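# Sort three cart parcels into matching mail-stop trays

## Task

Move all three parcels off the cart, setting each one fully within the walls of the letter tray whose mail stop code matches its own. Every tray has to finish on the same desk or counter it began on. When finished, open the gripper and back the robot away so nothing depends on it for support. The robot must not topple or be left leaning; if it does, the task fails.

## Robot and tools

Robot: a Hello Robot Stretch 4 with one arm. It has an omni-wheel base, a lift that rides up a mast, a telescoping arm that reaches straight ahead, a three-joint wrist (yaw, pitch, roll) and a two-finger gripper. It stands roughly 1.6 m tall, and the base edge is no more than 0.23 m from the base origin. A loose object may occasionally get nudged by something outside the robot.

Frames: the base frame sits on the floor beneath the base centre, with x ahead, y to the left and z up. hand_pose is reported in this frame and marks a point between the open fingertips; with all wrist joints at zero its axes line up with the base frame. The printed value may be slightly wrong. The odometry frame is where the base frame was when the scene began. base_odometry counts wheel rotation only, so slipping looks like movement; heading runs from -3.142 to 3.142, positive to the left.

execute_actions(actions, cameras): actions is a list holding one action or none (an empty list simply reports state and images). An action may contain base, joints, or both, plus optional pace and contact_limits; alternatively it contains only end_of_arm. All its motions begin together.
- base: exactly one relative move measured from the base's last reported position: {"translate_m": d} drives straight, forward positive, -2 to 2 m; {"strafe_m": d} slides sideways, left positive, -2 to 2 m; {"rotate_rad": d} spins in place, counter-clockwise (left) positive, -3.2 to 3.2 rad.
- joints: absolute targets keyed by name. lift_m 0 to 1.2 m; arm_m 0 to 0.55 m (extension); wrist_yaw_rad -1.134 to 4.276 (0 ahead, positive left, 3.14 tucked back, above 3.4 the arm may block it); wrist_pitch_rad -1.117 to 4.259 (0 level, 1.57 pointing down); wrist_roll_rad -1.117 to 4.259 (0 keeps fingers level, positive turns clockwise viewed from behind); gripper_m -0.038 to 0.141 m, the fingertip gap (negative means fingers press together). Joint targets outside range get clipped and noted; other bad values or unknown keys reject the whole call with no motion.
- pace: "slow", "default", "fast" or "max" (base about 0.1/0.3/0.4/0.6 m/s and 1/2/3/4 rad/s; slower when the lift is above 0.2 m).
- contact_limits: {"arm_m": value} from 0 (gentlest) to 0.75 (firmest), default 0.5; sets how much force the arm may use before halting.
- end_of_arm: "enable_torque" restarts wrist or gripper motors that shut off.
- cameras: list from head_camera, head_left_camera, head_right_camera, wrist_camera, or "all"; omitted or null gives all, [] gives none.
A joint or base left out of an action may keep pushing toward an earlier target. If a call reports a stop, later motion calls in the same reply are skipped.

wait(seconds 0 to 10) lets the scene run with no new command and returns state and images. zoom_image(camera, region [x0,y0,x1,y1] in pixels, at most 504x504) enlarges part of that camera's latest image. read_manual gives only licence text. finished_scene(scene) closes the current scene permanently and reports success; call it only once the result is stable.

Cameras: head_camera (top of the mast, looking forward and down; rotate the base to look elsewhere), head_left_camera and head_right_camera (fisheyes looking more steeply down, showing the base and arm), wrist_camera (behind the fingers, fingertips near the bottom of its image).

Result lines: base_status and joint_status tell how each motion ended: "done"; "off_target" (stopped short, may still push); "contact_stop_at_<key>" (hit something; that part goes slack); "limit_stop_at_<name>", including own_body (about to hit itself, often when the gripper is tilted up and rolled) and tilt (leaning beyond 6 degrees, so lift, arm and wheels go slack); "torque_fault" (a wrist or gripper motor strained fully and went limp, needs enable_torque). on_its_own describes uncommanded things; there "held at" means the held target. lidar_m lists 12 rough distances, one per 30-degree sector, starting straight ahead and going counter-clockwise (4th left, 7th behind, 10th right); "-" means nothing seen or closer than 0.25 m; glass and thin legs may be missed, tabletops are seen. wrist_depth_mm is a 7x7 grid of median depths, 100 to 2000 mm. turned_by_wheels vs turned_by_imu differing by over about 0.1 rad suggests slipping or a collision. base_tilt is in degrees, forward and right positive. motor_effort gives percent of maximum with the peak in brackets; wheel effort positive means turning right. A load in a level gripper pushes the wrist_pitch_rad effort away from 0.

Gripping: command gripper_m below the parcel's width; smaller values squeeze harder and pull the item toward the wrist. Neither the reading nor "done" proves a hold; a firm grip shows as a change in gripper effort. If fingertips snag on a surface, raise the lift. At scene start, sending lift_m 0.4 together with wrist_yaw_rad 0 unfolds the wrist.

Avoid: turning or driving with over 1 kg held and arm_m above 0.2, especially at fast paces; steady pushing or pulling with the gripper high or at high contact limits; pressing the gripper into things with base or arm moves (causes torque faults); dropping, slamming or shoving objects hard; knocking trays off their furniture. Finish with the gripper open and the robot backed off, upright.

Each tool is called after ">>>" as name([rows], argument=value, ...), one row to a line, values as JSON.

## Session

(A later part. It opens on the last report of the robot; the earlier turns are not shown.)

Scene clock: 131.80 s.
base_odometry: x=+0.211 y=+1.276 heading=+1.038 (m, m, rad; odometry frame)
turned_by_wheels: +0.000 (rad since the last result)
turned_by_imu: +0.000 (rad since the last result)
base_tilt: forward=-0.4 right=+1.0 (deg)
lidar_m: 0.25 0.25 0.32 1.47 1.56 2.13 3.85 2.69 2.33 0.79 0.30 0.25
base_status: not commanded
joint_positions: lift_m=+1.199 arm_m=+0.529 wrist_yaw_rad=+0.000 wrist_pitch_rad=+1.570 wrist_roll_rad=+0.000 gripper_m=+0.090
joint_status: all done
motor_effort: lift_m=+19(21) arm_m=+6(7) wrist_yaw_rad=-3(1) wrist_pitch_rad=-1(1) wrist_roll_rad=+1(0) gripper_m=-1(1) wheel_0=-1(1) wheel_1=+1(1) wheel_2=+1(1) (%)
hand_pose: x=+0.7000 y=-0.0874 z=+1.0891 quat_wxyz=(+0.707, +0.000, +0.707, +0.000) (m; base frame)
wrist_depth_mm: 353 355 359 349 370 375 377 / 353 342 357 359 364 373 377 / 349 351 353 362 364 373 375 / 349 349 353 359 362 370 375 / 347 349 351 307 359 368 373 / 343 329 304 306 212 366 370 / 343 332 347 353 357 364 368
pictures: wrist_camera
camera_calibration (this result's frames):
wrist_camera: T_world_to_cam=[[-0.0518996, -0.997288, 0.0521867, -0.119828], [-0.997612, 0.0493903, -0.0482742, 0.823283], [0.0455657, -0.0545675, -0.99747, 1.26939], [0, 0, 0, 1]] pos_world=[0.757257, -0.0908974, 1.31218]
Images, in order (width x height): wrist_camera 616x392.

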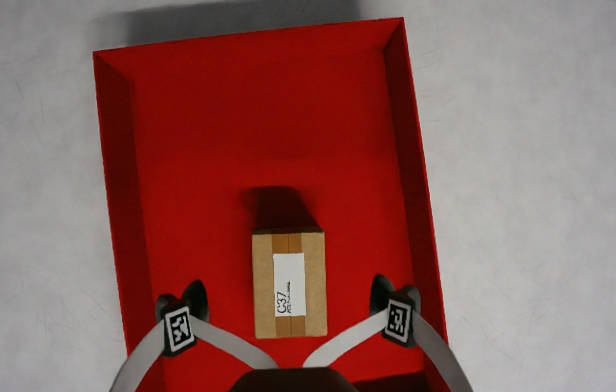

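>>> execute_actions([
  {"base": {"translate_m": -0.25}, "joints": {"arm_m": 0.0}, "pace": "fast"},
], cameras=[])

>>> execute_actions([
  {"base": {"rotate_rad": 2.738}, "joints": {"lift_m": 0.95}, "pace": "fast"},
], cameras=[])

>>> execute_actions([
  {"base": {"translate_m": 1.669}, "pace": "fast"},
], cameras=[])

>>> execute_actions([
  {"base": {"rotate_rad": -0.576}, "joints": {"arm_m": 0.40, "wrist_roll_rad": 0.31}, "pace": "fast"},
], cameras=["wrist_camera", "head_right_camera"])

Scene clock: 135.70 s.
base_odometry: x=+0.084 y=+1.061 heading=+1.038 (m, m, rad; odometry frame)
turned_by_wheels: +0.000 (rad since the last result)
turned_by_imu: +0.000 (rad since the last result)
base_tilt: forward=-0.4 right=+0.8 (deg)
lidar_m: 0.46 0.48 1.54 1.47 1.56 1.88 2.88 3.00 2.21 2.23 0.64 0.47
base_status: done
joint_positions: lift_m=+1.199 arm_m=+0.001 wrist_yaw_rad=+0.000 wrist_pitch_rad=+1.570 wrist_roll_rad=+0.000 gripper_m=+0.090
joint_status: all done
motor_effort: lift_m=+19(19) arm_m=-6(7) wrist_yaw_rad=+0(0) wrist_pitch_rad=+0(2) wrist_roll_rad=+1(0) gripper_m=-2(1) wheel_0=+1(4) wheel_1=-1(5) wheel_2=-2(9) (%)
hand_pose: x=+0.1722 y=-0.0874 z=+1.0891 quat_wxyz=(+0.707, +0.000, +0.707, +0.000) (m; base frame)
wrist_depth_mm: 1255 1281 1308 1336 1336 1336 1366 / 1281 1281 1281 1308 1336 1366 1366 / 1255 1281 1281 1308 1336 1336 1336 / 1281 1281 1281 1308 1308 1336 1336 / 1255 1255 1098 1098 1308 1336 1336 / 1229 1255 1078 1078 212 1308 1366 / 1229 1255 1255 691 1308 1308 1336
pictures: none
No camera images: the call's "cameras" was empty. Leave "cameras" out to get every camera's image.

Scene clock: 139.73 s.
base_odometry: x=+0.084 y=+1.061 heading=-2.507 (m, m, rad; odometry frame)
turned_by_wheels: +2.738 (rad since the last result)
turned_by_imu: +2.729 (rad since the last result)
base_tilt: forward=-0.5 right=+0.9 (deg)
lidar_m: 1.89 2.83 2.47 2.21 2.24 0.58 0.46 0.45 0.52 1.50 1.43 1.61
base_status: done
joint_positions: lift_m=+0.950 arm_m=+0.001 wrist_yaw_rad=+0.000 wrist_pitch_rad=+1.570 wrist_roll_rad=+0.000 gripper_m=+0.090
joint_status: all done
motor_effort: lift_m=+15(17) arm_m=-6(7) wrist_yaw_rad=+0(1) wrist_pitch_rad=+1(1) wrist_roll_rad=+0(0) gripper_m=-2(4) wheel_0=-2(6) wheel_1=-1(3) wheel_2=-2(6) (%)
hand_pose: x=+0.1723 y=-0.0874 z=+0.8399 quat_wxyz=(+0.707, +0.000, +0.707, +0.000) (m; base frame)
wrist_depth_mm: 1025 1042 1078 1078 1078 1098 1118 / 1025 1042 1060 1060 1078 1098 1118 / 1008 1042 1060 1060 1078 1098 1098 / 1025 1042 1042 1060 1078 1078 1098 / 1008 1042 831 842 1060 1078 1098 / 1008 1008 831 842 212 1060 1078 / 991 1025 831 691 1060 1060 1078
pictures: none
No camera images: the call's "cameras" was empty. Leave "cameras" out to get every camera's image.

Scene clock: 145.67 s.
base_odometry: x=-1.260 y=+0.071 heading=-2.507 (m, m, rad; odometry frame)
turned_by_wheels: +0.000 (rad since the last result)
turned_by_imu: +0.003 (rad since the last result)
base_tilt: forward=-0.4 right=+0.9 (deg)
lidar_m: 0.48 1.31 1.42 2.23 2.54 3.13 2.36 2.20 1.09 0.86 0.32 0.34
base_status: done
joint_positions: lift_m=+0.950 arm_m=+0.001 wrist_yaw_rad=+0.000 wrist_pitch_rad=+1.570 wrist_roll_rad=+0.000 gripper_m=+0.090
joint_status: not commanded
motor_effort: lift_m=+15(15) arm_m=-6(7) wrist_yaw_rad=-1(0) wrist_pitch_rad=-1(0) wrist_roll_rad=+1(0) gripper_m=-2(1) wheel_0=-1(4) wheel_1=+1(6) wheel_2=+0(14) (%)
hand_pose: x=+0.1722 y=-0.0874 z=+0.8399 quat_wxyz=(+0.707, +0.000, +0.707, +0.000) (m; base frame)
wrist_depth_mm: 1025 1060 1060 676 413 415 413 / 1042 1025 1042 676 410 418 418 / 1025 1042 1042 1060 668 413 418 / 1025 1042 1042 1060 691 377 1025 / 1025 1042 831 842 1060 1078 1078 / 1008 1008 820 831 212 1060 1078 / 1008 991 831 691 1060 1060 1078
pictures: none
No camera images: the call's "cameras" was empty. Leave "cameras" out to get every camera's image.

Scene clock: 147.60 s.
base_odometry: x=-1.260 y=+0.071 heading=-3.083 (m, m, rad; odometry frame)
turned_by_wheels: -0.576 (rad since the last result)
turned_by_imu: -0.574 (rad since the last result)
base_tilt: forward=-0.3 right=+0.9 (deg)
lidar_m: 0.34 0.44 1.29 1.39 2.07 2.54 3.09 2.03 2.02 1.13 0.87 0.31
base_status: done
joint_positions: lift_m=+0.950 arm_m=+0.399 wrist_yaw_rad=+0.000 wrist_pitch_rad=+1.570 wrist_roll_rad=+0.310 gripper_m=+0.090
joint_status: all done
motor_effort: lift_m=+15(16) arm_m=+6(8) wrist_yaw_rad=-3(1) wrist_pitch_rad=+0(1) wrist_roll_rad=+2(5) gripper_m=-2(2) wheel_0=+1(5) wheel_1=+0(4) wheel_2=+0(8) (%)
hand_pose: x=+0.5701 y=-0.0874 z=+0.8399 quat_wxyz=(+0.699, +0.109, +0.698, -0.109) (m; base frame)
wrist_depth_mm: 1008 891 723 640 559 508 466 / 1025 1042 1042 917 768 661 580 / 384 389 397 402 931 960 809 / 384 389 394 397 402 1078 1098 / 382 387 392 347 402 1078 1078 / 379 387 389 397 212 1078 1078 / 377 382 387 392 397 1078 1098
pictures: head_right_camera, wrist_camera
camera_calibration (this result's frames):
wrist_camera: T_world_to_cam=[[-0.35322, -0.9341, 0.0518872, 0.0639915], [-0.935148, 0.350924, -0.0484746, 0.672584], [0.0270717, -0.0656444, -0.997476, 1.0363], [0, 0, 0, 1]] pos_world=[0.623515, -0.108224, 1.06296]
Images, in order (width x height): head_right_camera 420x672, wrist_camera 616x392.

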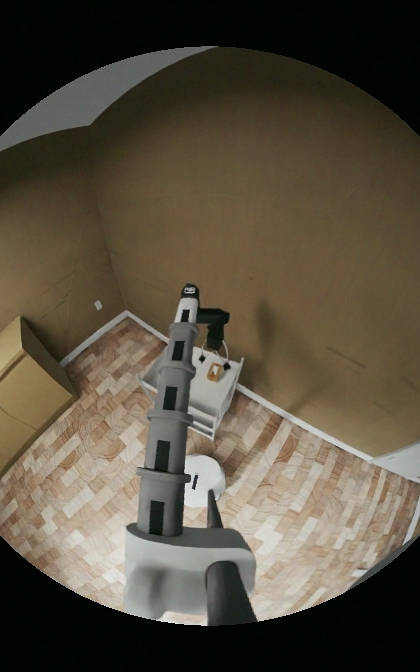

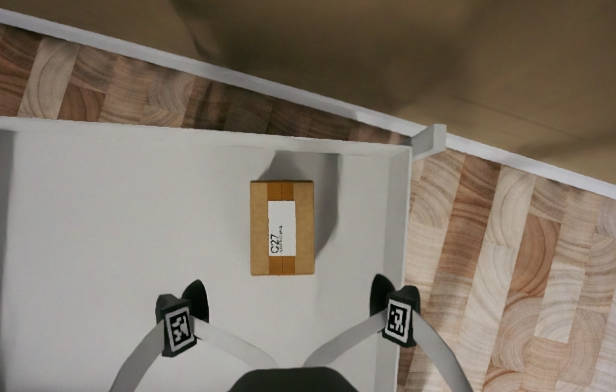

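>>> execute_actions([
  {"base": {"strafe_m": -0.011}, "joints": {"arm_m": 0.443, "lift_m": 0.87}},
], cameras=["wrist_camera"])

Scene clock: 149.50 s.
base_odometry: x=-1.261 y=+0.082 heading=-3.083 (m, m, rad; odometry frame)
turned_by_wheels: +0.000 (rad since the last result)
turned_by_imu: +0.001 (rad since the last result)
base_tilt: forward=-0.4 right=+0.9 (deg)
lidar_m: 0.34 0.43 1.34 1.39 2.09 2.56 3.09 2.04 2.01 1.14 0.86 0.33
base_status: done
joint_positions: lift_m=+0.870 arm_m=+0.442 wrist_yaw_rad=+0.000 wrist_pitch_rad=+1.570 wrist_roll_rad=+0.310 gripper_m=+0.090
joint_status: all done
motor_effort: lift_m=+15(17) arm_m=+7(7) wrist_yaw_rad=-1(2) wrist_pitch_rad=+0(1) wrist_roll_rad=+2(1) gripper_m=+1(2) wheel_0=+2(7) wheel_1=+2(8) wheel_2=+0(2) (%)
hand_pose: x=+0.6130 y=-0.0874 z=+0.7599 quat_wxyz=(+0.699, +0.109, +0.698, -0.109) (m; base frame)
wrist_depth_mm: 878 768 634 549 488 439 402 / 960 946 931 798 668 569 504 / 931 960 960 976 991 831 707 / 307 310 314 320 324 976 1025 / 306 310 314 268 320 991 1025 / 304 307 265 267 212 1008 1008 / 303 306 309 265 319 991 991
pictures: wrist_camera
camera_calibration (this result's frames):
wrist_camera: T_world_to_cam=[[-0.353359, -0.934046, 0.0519209, 0.0833678], [-0.935099, 0.351068, -0.0483854, 0.708767], [0.0269665, -0.0656486, -0.997478, 0.955442], [0, 0, 0, 1]] pos_world=[0.666461, -0.108232, 0.982998]
Images, in order (width x height): wrist_camera 616x392.

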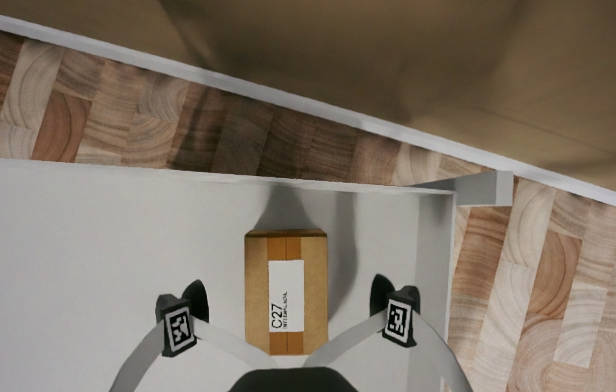

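>>> execute_actions([
  {"joints": {"lift_m": 0.806}},
], cameras=["wrist_camera"])

>>> execute_actions([
  {"joints": {"gripper_m": 0.02}},
], cameras=["wrist_camera"])

Scene clock: 150.97 s.
base_odometry: x=-1.261 y=+0.082 heading=-3.083 (m, m, rad; odometry frame)
turned_by_wheels: +0.000 (rad since the last result)
turned_by_imu: +0.000 (rad since the last result)
base_tilt: forward=-0.6 right=+1.0 (deg)
lidar_m: 0.34 0.43 1.33 1.41 2.09 2.55 3.09 2.03 2.00 1.12 0.86 0.34
base_status: not commanded
joint_positions: lift_m=+0.806 arm_m=+0.442 wrist_yaw_rad=+0.000 wrist_pitch_rad=+1.570 wrist_roll_rad=+0.310 gripper_m=+0.090
joint_status: all done
motor_effort: lift_m=+15(15) arm_m=+7(7) wrist_yaw_rad=-2(1) wrist_pitch_rad=+0(1) wrist_roll_rad=+2(2) gripper_m=-3(3) wheel_0=+2(2) wheel_1=+1(2) wheel_2=+0(0) (%)
hand_pose: x=+0.6130 y=-0.0874 z=+0.6959 quat_wxyz=(+0.699, +0.109, +0.698, -0.109) (m; base frame)
wrist_depth_mm: 866 759 627 549 484 442 402 / 878 891 904 798 668 574 504 / 878 891 904 917 931 842 668 / 246 248 251 254 258 214 946 / 245 248 250 206 257 243 931 / 243 246 202 204 213 237 946 / 243 244 202 202 254 214 946
pictures: wrist_camera
camera_calibration (this result's frames):
wrist_camera: T_world_to_cam=[[-0.353359, -0.934046, 0.0519209, 0.0866912], [-0.935099, 0.351068, -0.0483854, 0.705673], [0.0269665, -0.0656486, -0.997478, 0.891608], [0, 0, 0, 1]] pos_world=[0.666464, -0.108232, 0.919003]
Images, in order (width x height): wrist_camera 616x392.

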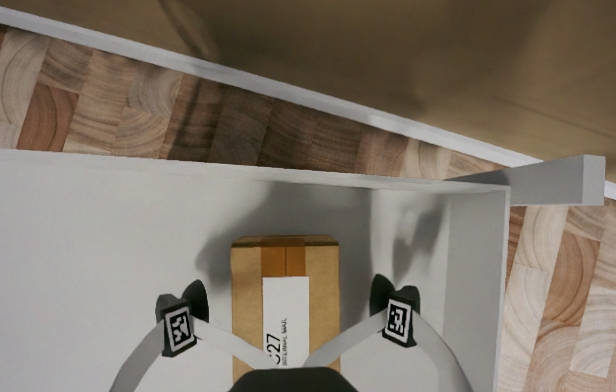

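Scene clock: 152.47 s.
base_odometry: x=-1.261 y=+0.082 heading=-3.083 (m, m, rad; odometry frame)
turned_by_wheels: +0.000 (rad since the last result)
turned_by_imu: +0.000 (rad since the last result)
base_tilt: forward=-0.4 right=+0.9 (deg)
lidar_m: 0.33 0.42 1.32 1.40 2.08 2.58 3.10 2.02 2.01 1.13 0.86 0.32
base_status: not commanded
joint_positions: lift_m=+0.806 arm_m=+0.442 wrist_yaw_rad=+0.000 wrist_pitch_rad=+1.570 wrist_roll_rad=+0.310 gripper_m=+0.020
joint_status: all done
motor_effort: lift_m=+15(15) arm_m=+6(7) wrist_yaw_rad=-1(3) wrist_pitch_rad=-1(1) wrist_roll_rad=+1(2) gripper_m=-24(23) wheel_0=+2(2) wheel_1=+1(1) wheel_2=+0(0) (%)
hand_pose: x=+0.6130 y=-0.0874 z=+0.6959 quat_wxyz=(+0.699, +0.109, +0.698, -0.109) (m; base frame)
wrist_depth_mm: 866 768 640 549 488 442 402 / 891 891 904 798 668 569 504 / 878 904 904 917 931 842 668 / 245 249 251 255 258 214 931 / 244 248 250 193 258 243 946 / 242 246 190 192 202 236 946 / 242 160 190 190 254 191 931
pictures: wrist_camera
camera_calibration (this result's frames):
wrist_camera: T_world_to_cam=[[-0.353358, -0.934046, 0.0519258, 0.0866863], [-0.9351, 0.351068, -0.0483725, 0.705661], [0.0269527, -0.0656486, -0.997479, 0.891616], [0, 0, 0, 1]] pos_world=[0.666463, -0.108232, 0.919002]
Images, in order (width x height): wrist_camera 616x392.

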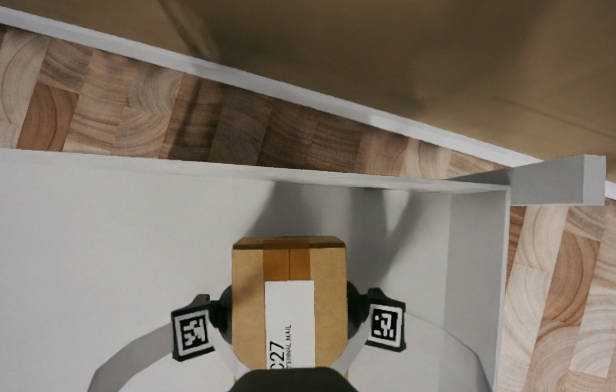

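>>> execute_actions([
  {"joints": {"lift_m": 0.95}, "pace": "fast"},
], cameras=[])

>>> execute_actions([
  {"base": {"rotate_rad": 2.089}, "joints": {"arm_m": 0.0, "wrist_roll_rad": 0.0}},
], cameras=[])

>>> execute_actions([
  {"base": {"translate_m": 1.853}, "joints": {"lift_m": 1.1, "wrist_pitch_rad": 0.85}, "pace": "fast"},
], cameras=[])

>>> execute_actions([
  {"base": {"rotate_rad": -1.108}, "pace": "fast"},
], cameras=["wrist_camera", "head_camera"])

Scene clock: 155.43 s.
base_odometry: x=-1.261 y=+0.082 heading=-3.083 (m, m, rad; odometry frame)
turned_by_wheels: +0.000 (rad since the last result)
turned_by_imu: +0.000 (rad since the last result)
base_tilt: forward=-0.6 right=+0.9 (deg)
lidar_m: 0.32 0.43 1.33 1.41 2.08 2.56 3.09 2.02 2.03 1.11 0.85 0.31
base_status: not commanded
joint_positions: lift_m=+0.950 arm_m=+0.442 wrist_yaw_rad=+0.000 wrist_pitch_rad=+1.570 wrist_roll_rad=+0.310 gripper_m=+0.020
joint_status: all done
motor_effort: lift_m=+20(22) arm_m=+6(6) wrist_yaw_rad=+0(1) wrist_pitch_rad=+0(1) wrist_roll_rad=+1(2) gripper_m=-20(21) wheel_0=+2(2) wheel_1=+1(1) wheel_2=+0(0) (%)
hand_pose: x=+0.6130 y=-0.0874 z=+0.8395 quat_wxyz=(+0.699, +0.109, +0.698, -0.109) (m; base frame)
wrist_depth_mm: 917 768 634 554 484 442 404 / 1025 1025 960 798 668 569 504 / 1025 1025 1060 1060 1008 842 699 / 384 389 394 399 399 1078 1078 / 379 387 392 193 402 1078 1078 / 377 387 190 191 202 1060 1098 / 379 160 190 191 397 1060 1078
pictures: none
No camera images: the call's "cameras" was empty. Leave "cameras" out to get every camera's image.

Scene clock: 157.90 s.
base_odometry: x=-1.261 y=+0.082 heading=-0.994 (m, m, rad; odometry frame)
turned_by_wheels: +2.089 (rad since the last result)
turned_by_imu: +2.083 (rad since the last result)
base_tilt: forward=-0.5 right=+1.1 (deg)
lidar_m: 2.11 2.55 3.04 2.04 2.02 1.14 0.87 0.33 0.32 0.42 1.33 1.37
base_status: done
joint_positions: lift_m=+0.950 arm_m=+0.001 wrist_yaw_rad=+0.000 wrist_pitch_rad=+1.570 wrist_roll_rad=+0.000 gripper_m=+0.020
joint_status: all done
motor_effort: lift_m=+20(20) arm_m=-6(7) wrist_yaw_rad=-1(2) wrist_pitch_rad=+0(1) wrist_roll_rad=+0(4) gripper_m=-25(21) wheel_0=+0(6) wheel_1=+0(7) wheel_2=-2(9) (%)
hand_pose: x=+0.1723 y=-0.0874 z=+0.8395 quat_wxyz=(+0.707, +0.000, +0.707, +0.000) (m; base frame)
wrist_depth_mm: 1025 1042 1060 1060 1078 1118 1118 / 1042 1025 1042 1078 1078 1078 1098 / 1025 1042 1042 1060 1078 1098 1098 / 1008 1042 1042 1042 1060 1098 1098 / 1008 1025 831 193 1060 1098 1098 / 1025 1025 190 192 202 946 1078 / 1008 160 190 191 917 640 683
pictures: none
No camera images: the call's "cameras" was empty. Leave "cameras" out to get every camera's image.

Scene clock: 164.33 s.
base_odometry: x=-0.250 y=-1.471 heading=-0.994 (m, m, rad; odometry frame)
turned_by_wheels: +0.000 (rad since the last result)
turned_by_imu: +0.003 (rad since the last result)
base_tilt: forward=-0.5 right=+0.9 (deg)
lidar_m: 1.18 1.17 0.99 1.41 2.78 3.00 1.95 1.92 0.70 0.53 0.51 0.56
base_status: done
joint_positions: lift_m=+1.100 arm_m=+0.001 wrist_yaw_rad=+0.000 wrist_pitch_rad=+0.852 wrist_roll_rad=+0.000 gripper_m=+0.020
joint_status: all done
motor_effort: lift_m=+20(23) arm_m=-6(7) wrist_yaw_rad=-1(0) wrist_pitch_rad=-5(8) wrist_roll_rad=+0(0) gripper_m=-22(23) wheel_0=+1(7) wheel_1=+1(6) wheel_2=+0(9) (%)
hand_pose: x=+0.3619 y=-0.0874 z=+1.0609 quat_wxyz=(+0.911, +0.000, +0.413, +0.000) (m; base frame)
wrist_depth_mm: 820 904 991 1118 1281 1078 891 / 891 991 1138 1308 1430 1138 931 / 991 1098 1281 1464 1618 1229 574 / 1098 1255 1464 1661 1661 508 488 / 1229 1397 1430 193 1499 554 439 / 1281 1308 190 191 202 585 459 / 1182 160 189 190 931 554 492
pictures: none
No camera images: the call's "cameras" was empty. Leave "cameras" out to get every camera's image.

Scene clock: 166.47 s.
base_odometry: x=-0.250 y=-1.471 heading=-2.101 (m, m, rad; odometry frame)
turned_by_wheels: -1.107 (rad since the last result)
turned_by_imu: -1.103 (rad since the last result)
base_tilt: forward=-0.4 right=+0.9 (deg)
lidar_m: 0.53 0.53 1.20 1.17 1.00 1.31 3.67 3.09 2.02 1.89 0.74 0.54
base_status: done
joint_positions: lift_m=+1.100 arm_m=+0.001 wrist_yaw_rad=+0.000 wrist_pitch_rad=+0.852 wrist_roll_rad=+0.000 gripper_m=+0.020
joint_status: not commanded
motor_effort: lift_m=+20(20) arm_m=-6(6) wrist_yaw_rad=-1(0) wrist_pitch_rad=-5(7) wrist_roll_rad=+0(0) gripper_m=-21(20) wheel_0=+1(2) wheel_1=+3(7) wheel_2=+3(12) (%)
hand_pose: x=+0.3619 y=-0.0874 z=+1.0609 quat_wxyz=(+0.911, +0.000, +0.413, +0.000) (m; base frame)
wrist_depth_mm: 866 809 788 778 831 831 842 / 661 661 661 661 661 683 691 / 554 559 554 549 559 564 569 / 477 477 477 480 484 484 488 / 539 539 466 193 544 549 554 / 676 668 190 192 202 683 699 / 1182 160 190 190 891 809 904
pictures: head_camera, wrist_camera
camera_calibration (this result's frames):
wrist_camera: T_world_to_cam=[[-0.073719, -0.997267, 0.0049237, -0.0778668], [-0.719564, 0.0497712, -0.69264, 1.06766], [0.690502, -0.0546037, -0.721266, 0.730208], [0, 0, 0, 1]] pos_world=[0.258297, -0.0909206, 1.26656]
Images, in order (width x height): head_camera 420x560, wrist_camera 616x392.

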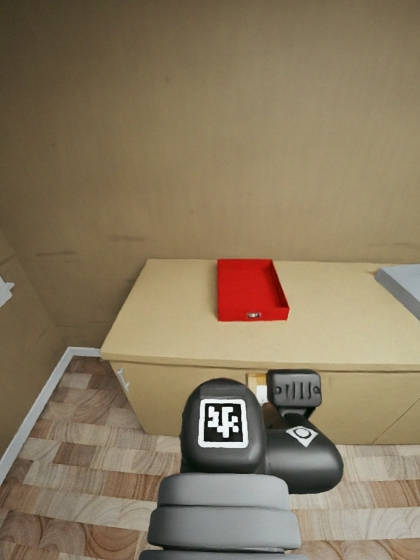

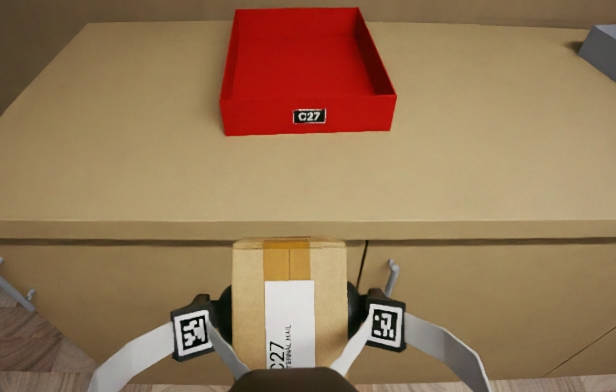

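>>> execute_actions([
  {"base": {"strafe_m": -0.04}, "joints": {"lift_m": 1.2, "wrist_pitch_rad": 1.57}},
], cameras=[])

>>> execute_actions([
  {"base": {"translate_m": 0.22}, "joints": {"arm_m": 0.475}},
], cameras=["wrist_camera", "head_right_camera"])

Scene clock: 170.13 s.
base_odometry: x=-0.285 y=-1.450 heading=-2.101 (m, m, rad; odometry frame)
turned_by_wheels: +0.000 (rad since the last result)
turned_by_imu: +0.000 (rad since the last result)
base_tilt: forward=-0.4 right=+1.0 (deg)
lidar_m: 0.52 0.57 1.26 1.22 1.03 1.37 3.68 3.38 1.96 1.86 0.74 0.53
base_status: done
joint_positions: lift_m=+1.199 arm_m=+0.001 wrist_yaw_rad=+0.000 wrist_pitch_rad=+1.570 wrist_roll_rad=+0.000 gripper_m=+0.020
joint_status: all done
motor_effort: lift_m=+20(21) arm_m=-6(6) wrist_yaw_rad=-1(2) wrist_pitch_rad=+0(4) wrist_roll_rad=+0(0) gripper_m=-21(22) wheel_0=-2(7) wheel_1=+0(10) wheel_2=+0(3) (%)
hand_pose: x=+0.1722 y=-0.0874 z=+1.0890 quat_wxyz=(+0.707, +0.000, +0.707, +0.000) (m; base frame)
wrist_depth_mm: 699 707 691 691 683 691 683 / 1281 1008 1008 991 991 976 960 / 1255 1281 1281 1308 1308 1336 1366 / 1255 1281 1281 1308 1308 1336 1336 / 1281 1255 1078 193 1308 1336 1366 / 1229 1281 190 191 202 1336 1336 / 1255 160 190 190 1308 1281 1336
pictures: none
No camera images: the call's "cameras" was empty. Leave "cameras" out to get every camera's image.

Scene clock: 172.60 s.
base_odometry: x=-0.396 y=-1.640 heading=-2.101 (m, m, rad; odometry frame)
turned_by_wheels: +0.000 (rad since the last result)
turned_by_imu: +0.000 (rad since the last result)
base_tilt: forward=-0.6 right=+0.9 (deg)
lidar_m: 0.30 0.33 0.49 1.20 1.14 1.36 3.91 3.48 1.91 1.09 0.43 0.33
base_status: done
joint_positions: lift_m=+1.199 arm_m=+0.474 wrist_yaw_rad=+0.000 wrist_pitch_rad=+1.570 wrist_roll_rad=+0.000 gripper_m=+0.020
joint_status: all done
motor_effort: lift_m=+20(20) arm_m=+6(7) wrist_yaw_rad=-3(2) wrist_pitch_rad=+1(1) wrist_roll_rad=+0(0) gripper_m=-21(21) wheel_0=+1(4) wheel_1=+1(5) wheel_2=+0(11) (%)
hand_pose: x=+0.6451 y=-0.0874 z=+1.0891 quat_wxyz=(+0.707, +0.000, +0.707, +0.000) (m; base frame)
wrist_depth_mm: 389 397 399 404 410 415 424 / 389 392 394 399 407 413 418 / 389 392 394 399 404 410 415 / 387 389 392 399 399 410 415 / 384 387 392 193 399 407 413 / 382 389 190 191 202 407 410 / 382 160 190 190 397 407 410
pictures: head_right_camera, wrist_camera
camera_calibration (this result's frames):
wrist_camera: T_world_to_cam=[[-0.051866, -0.99729, 0.052174, -0.122684], [-0.997603, 0.049344, -0.0485172, 0.768742], [0.0458112, -0.0545653, -0.997459, 1.27168], [0, 0, 0, 1]] pos_world=[0.702279, -0.0908947, 1.31214]
Images, in order (width x height): head_right_camera 420x672, wrist_camera 616x392.

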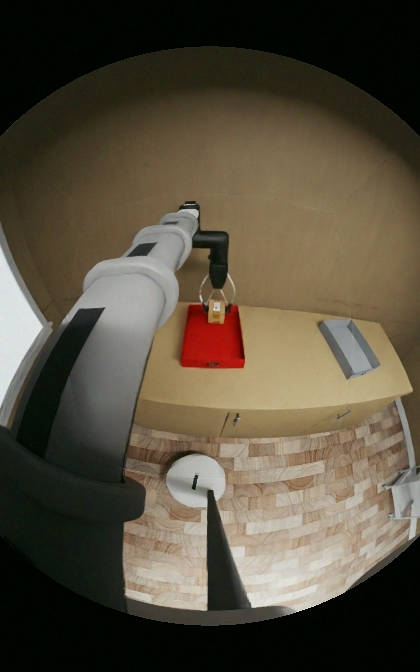

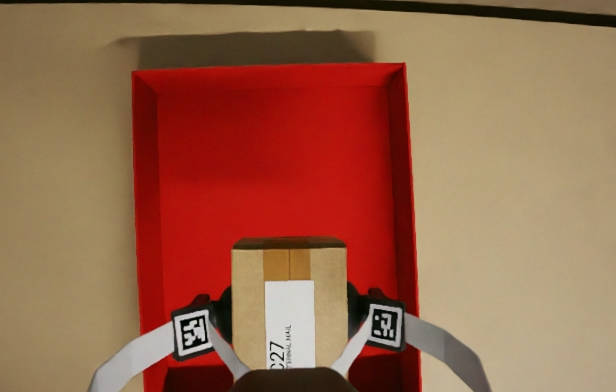

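>>> execute_actions([
  {"joints": {"lift_m": 1.052}},
], cameras=["wrist_camera"])

>>> execute_actions([
  {"joints": {"gripper_m": 0.09}},
], cameras=["wrist_camera"])

>>> execute_actions([
  {"joints": {"lift_m": 1.2}, "pace": "fast"},
], cameras=["wrist_camera"])

Scene clock: 175.13 s.
base_odometry: x=-0.396 y=-1.640 heading=-2.101 (m, m, rad; odometry frame)
turned_by_wheels: +0.000 (rad since the last result)
turned_by_imu: +0.000 (rad since the last result)
base_tilt: forward=-0.5 right=+0.8 (deg)
lidar_m: 0.31 0.34 0.49 1.19 1.14 1.38 3.92 3.46 1.90 1.09 0.43 0.31
base_status: not commanded
joint_positions: lift_m=+1.052 arm_m=+0.474 wrist_yaw_rad=+0.000 wrist_pitch_rad=+1.570 wrist_roll_rad=+0.000 gripper_m=+0.020
joint_status: all done
motor_effort: lift_m=+15(18) arm_m=+6(6) wrist_yaw_rad=-2(0) wrist_pitch_rad=+1(1) wrist_roll_rad=+1(1) gripper_m=-23(21) wheel_0=+1(1) wheel_1=+1(1) wheel_2=+0(0) (%)
hand_pose: x=+0.6450 y=-0.0874 z=+0.9419 quat_wxyz=(+0.707, +0.000, +0.707, +0.000) (m; base frame)
wrist_depth_mm: 209 248 250 253 255 251 267 / 209 247 250 253 256 239 265 / 208 246 248 252 255 241 264 / 211 245 248 251 254 245 262 / 215 243 246 193 252 249 260 / 212 243 190 191 202 233 260 / 208 160 190 190 250 193 258
pictures: wrist_camera
camera_calibration (this result's frames):
wrist_camera: T_world_to_cam=[[-0.0518757, -0.997289, 0.0521802, -0.115007], [-0.997608, 0.04936, -0.0483979, 0.761462], [0.0456911, -0.054566, -0.997464, 1.12498], [0, 0, 0, 1]] pos_world=[0.702273, -0.0908956, 1.16498]
Images, in order (width x height): wrist_camera 616x392.

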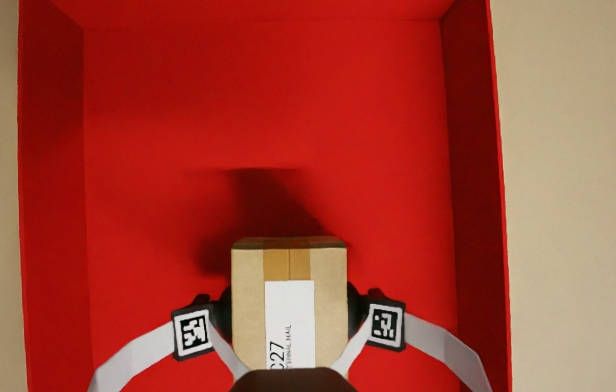

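Scene clock: 176.63 s.
base_odometry: x=-0.396 y=-1.640 heading=-2.101 (m, m, rad; odometry frame)
turned_by_wheels: +0.000 (rad since the last result)
turned_by_imu: +0.000 (rad since the last result)
base_tilt: forward=-0.4 right=+0.8 (deg)
lidar_m: 0.30 0.33 0.49 1.20 1.14 1.40 3.90 3.48 1.92 1.10 0.42 0.32
base_status: not commanded
joint_positions: lift_m=+1.052 arm_m=+0.474 wrist_yaw_rad=+0.000 wrist_pitch_rad=+1.570 wrist_roll_rad=+0.000 gripper_m=+0.090
joint_status: all done
motor_effort: lift_m=+15(15) arm_m=+6(6) wrist_yaw_rad=-2(2) wrist_pitch_rad=+1(1) wrist_roll_rad=+0(0) gripper_m=-5(22) wheel_0=+1(1) wheel_1=+1(1) wheel_2=+0(0) (%)
hand_pose: x=+0.6450 y=-0.0874 z=+0.9419 quat_wxyz=(+0.707, +0.000, +0.707, +0.000) (m; base frame)
wrist_depth_mm: 209 247 250 254 256 250 266 / 208 247 250 253 256 240 265 / 208 246 249 252 255 241 264 / 211 245 248 251 254 246 263 / 215 244 247 202 253 249 262 / 211 242 207 200 212 233 260 / 208 240 244 198 250 218 259
pictures: wrist_camera
camera_calibration (this result's frames):
wrist_camera: T_world_to_cam=[[-0.051898, -0.997288, 0.0521938, -0.11501], [-0.997619, 0.049396, -0.0481362, 0.761151], [0.0454275, -0.0545677, -0.997476, 1.12517], [0, 0, 0, 1]] pos_world=[0.702256, -0.0908977, 1.16497]
Images, in order (width x height): wrist_camera 616x392.

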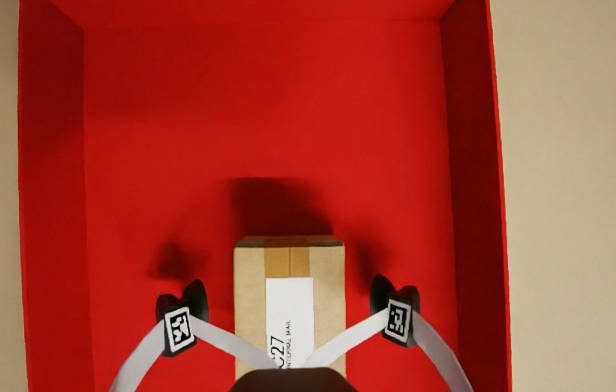

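Scene clock: 178.00 s.
base_odometry: x=-0.396 y=-1.640 heading=-2.101 (m, m, rad; odometry frame)
turned_by_wheels: +0.000 (rad since the last result)
turned_by_imu: +0.000 (rad since the last result)
base_tilt: forward=-0.3 right=+1.0 (deg)
lidar_m: 0.32 0.32 0.48 1.18 1.15 1.42 3.91 3.46 1.91 1.11 0.44 0.32
base_status: not commanded
joint_positions: lift_m=+1.199 arm_m=+0.474 wrist_yaw_rad=+0.000 wrist_pitch_rad=+1.570 wrist_roll_rad=+0.000 gripper_m=+0.090
joint_status: all done
motor_effort: lift_m=+19(22) arm_m=+6(6) wrist_yaw_rad=-1(2) wrist_pitch_rad=+0(0) wrist_roll_rad=+0(0) gripper_m=+0(1) wheel_0=+1(1) wheel_1=+1(1) wheel_2=+0(0) (%)
hand_pose: x=+0.6450 y=-0.0874 z=+1.0891 quat_wxyz=(+0.707, +0.000, +0.707, +0.000) (m; base frame)
wrist_depth_mm: 392 397 402 407 410 415 421 / 392 394 394 399 407 415 418 / 389 392 394 399 404 413 415 / 387 389 394 397 399 410 415 / 387 387 392 347 399 410 413 / 382 384 392 343 212 407 413 / 382 370 387 392 397 404 407
pictures: wrist_camera
camera_calibration (this result's frames):
wrist_camera: T_world_to_cam=[[-0.0519063, -0.997287, 0.0521864, -0.122676], [-0.997612, 0.0493968, -0.0482785, 0.768431], [0.0455697, -0.0545677, -0.99747, 1.27189], [0, 0, 0, 1]] pos_world=[0.702269, -0.0908977, 1.31217]
Images, in order (width x height): wrist_camera 616x392.

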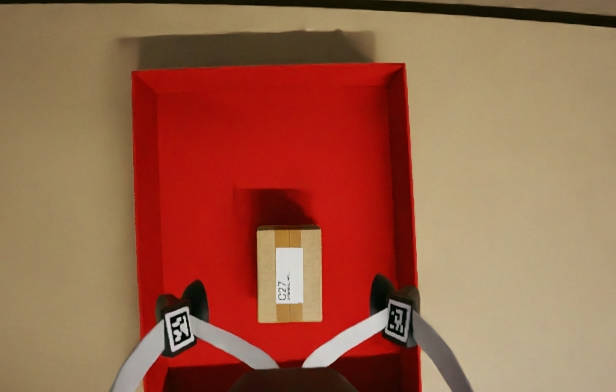

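>>> execute_actions([
  {"base": {"translate_m": -0.3}, "joints": {"arm_m": 0.0}, "pace": "fast"},
], cameras=["head_right_camera"])

>>> execute_actions([
  {"base": {"rotate_rad": -2.85}, "joints": {"lift_m": 0.6}, "pace": "fast"},
], cameras=["head_camera"])

Scene clock: 181.00 s.
base_odometry: x=-0.244 y=-1.381 heading=-2.101 (m, m, rad; odometry frame)
turned_by_wheels: +0.000 (rad since the last result)
turned_by_imu: +0.000 (rad since the last result)
base_tilt: forward=-0.3 right=+0.9 (deg)
lidar_m: 0.61 0.66 1.26 1.24 1.00 1.41 3.56 3.28 2.00 1.86 0.85 0.64
base_status: done
joint_positions: lift_m=+1.199 arm_m=+0.001 wrist_yaw_rad=+0.000 wrist_pitch_rad=+1.570 wrist_roll_rad=+0.000 gripper_m=+0.090
joint_status: all done
motor_effort: lift_m=+19(20) arm_m=-6(6) wrist_yaw_rad=-1(2) wrist_pitch_rad=-1(1) wrist_roll_rad=+0(0) gripper_m=-1(3) wheel_0=-1(6) wheel_1=-1(8) wheel_2=-1(18) (%)
hand_pose: x=+0.1722 y=-0.0874 z=+1.0891 quat_wxyz=(+0.707, +0.000, +0.707, +0.000) (m; base frame)
wrist_depth_mm: 1281 878 854 854 842 854 831 / 1255 1255 1281 1336 1336 1336 1182 / 1281 1281 1255 1308 1308 1336 1336 / 1281 1255 1281 1308 1308 1336 1336 / 1255 1255 1078 1078 1308 1308 1336 / 1229 1255 1078 1098 212 1308 1336 / 1229 1281 1255 691 1308 1308 1308
pictures: head_right_camera
Images, in order (width x height): head_right_camera 420x672.

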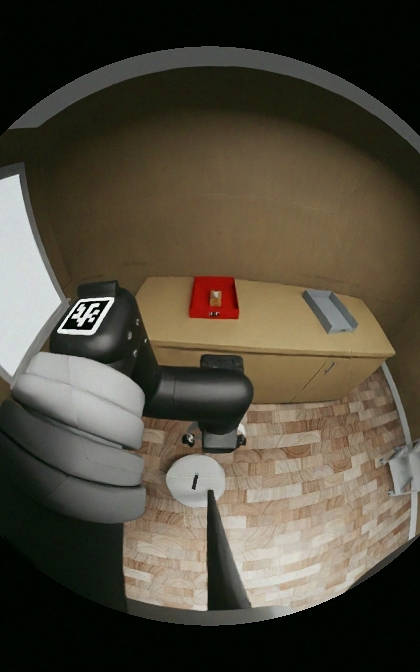

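Scene clock: 185.13 s.
base_odometry: x=-0.244 y=-1.381 heading=+1.332 (m, m, rad; odometry frame)
turned_by_wheels: -2.850 (rad since the last result)
turned_by_imu: -2.840 (rad since the last result)
base_tilt: forward=-0.5 right=+0.9 (deg)
lidar_m: 2.71 2.80 1.86 1.16 0.70 0.60 0.61 0.74 1.21 0.98 1.12 2.70
base_status: done
joint_positions: lift_m=+0.600 arm_m=+0.001 wrist_yaw_rad=+0.000 wrist_pitch_rad=+1.570 wrist_roll_rad=+0.000 gripper_m=+0.090
joint_status: all done
motor_effort: lift_m=+15(17) arm_m=-6(6) wrist_yaw_rad=-1(0) wrist_pitch_rad=+0(0) wrist_roll_rad=+1(1) gripper_m=-6(2) wheel_0=+0(5) wheel_1=+2(7) wheel_2=+2(7) (%)
hand_pose: x=+0.1723 y=-0.0874 z=+0.4899 quat_wxyz=(+0.707, +0.000, +0.707, +0.000) (m; base frame)
wrist_depth_mm: 699 707 715 723 732 741 750 / 683 699 715 723 732 732 741 / 683 699 707 715 723 732 741 / 683 691 707 707 723 723 741 / 683 683 492 535 715 723 732 / 683 484 488 492 212 723 732 / 676 480 484 488 715 715 732
pictures: head_camera
Images, in order (width x height): head_camera 420x560.

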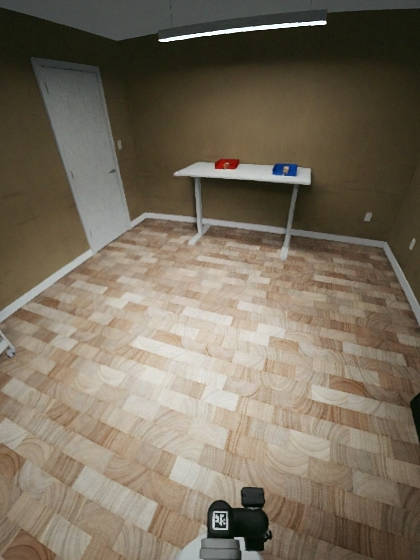

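>>> zoom_image(camera="head_camera", region=[200, 150, 320, 190])

Region (200, 150, 320, 190) of head_camera's 420x560 image, scaled by 4.200, with more detail than that image has.

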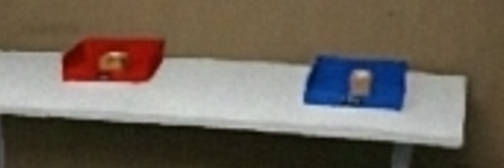

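Both parcels on the desk are still in their trays, and the third is in its tray on the counter. Ending scene 1.

>>> finished_scene(scene=1)

The scene is finished: the task was done.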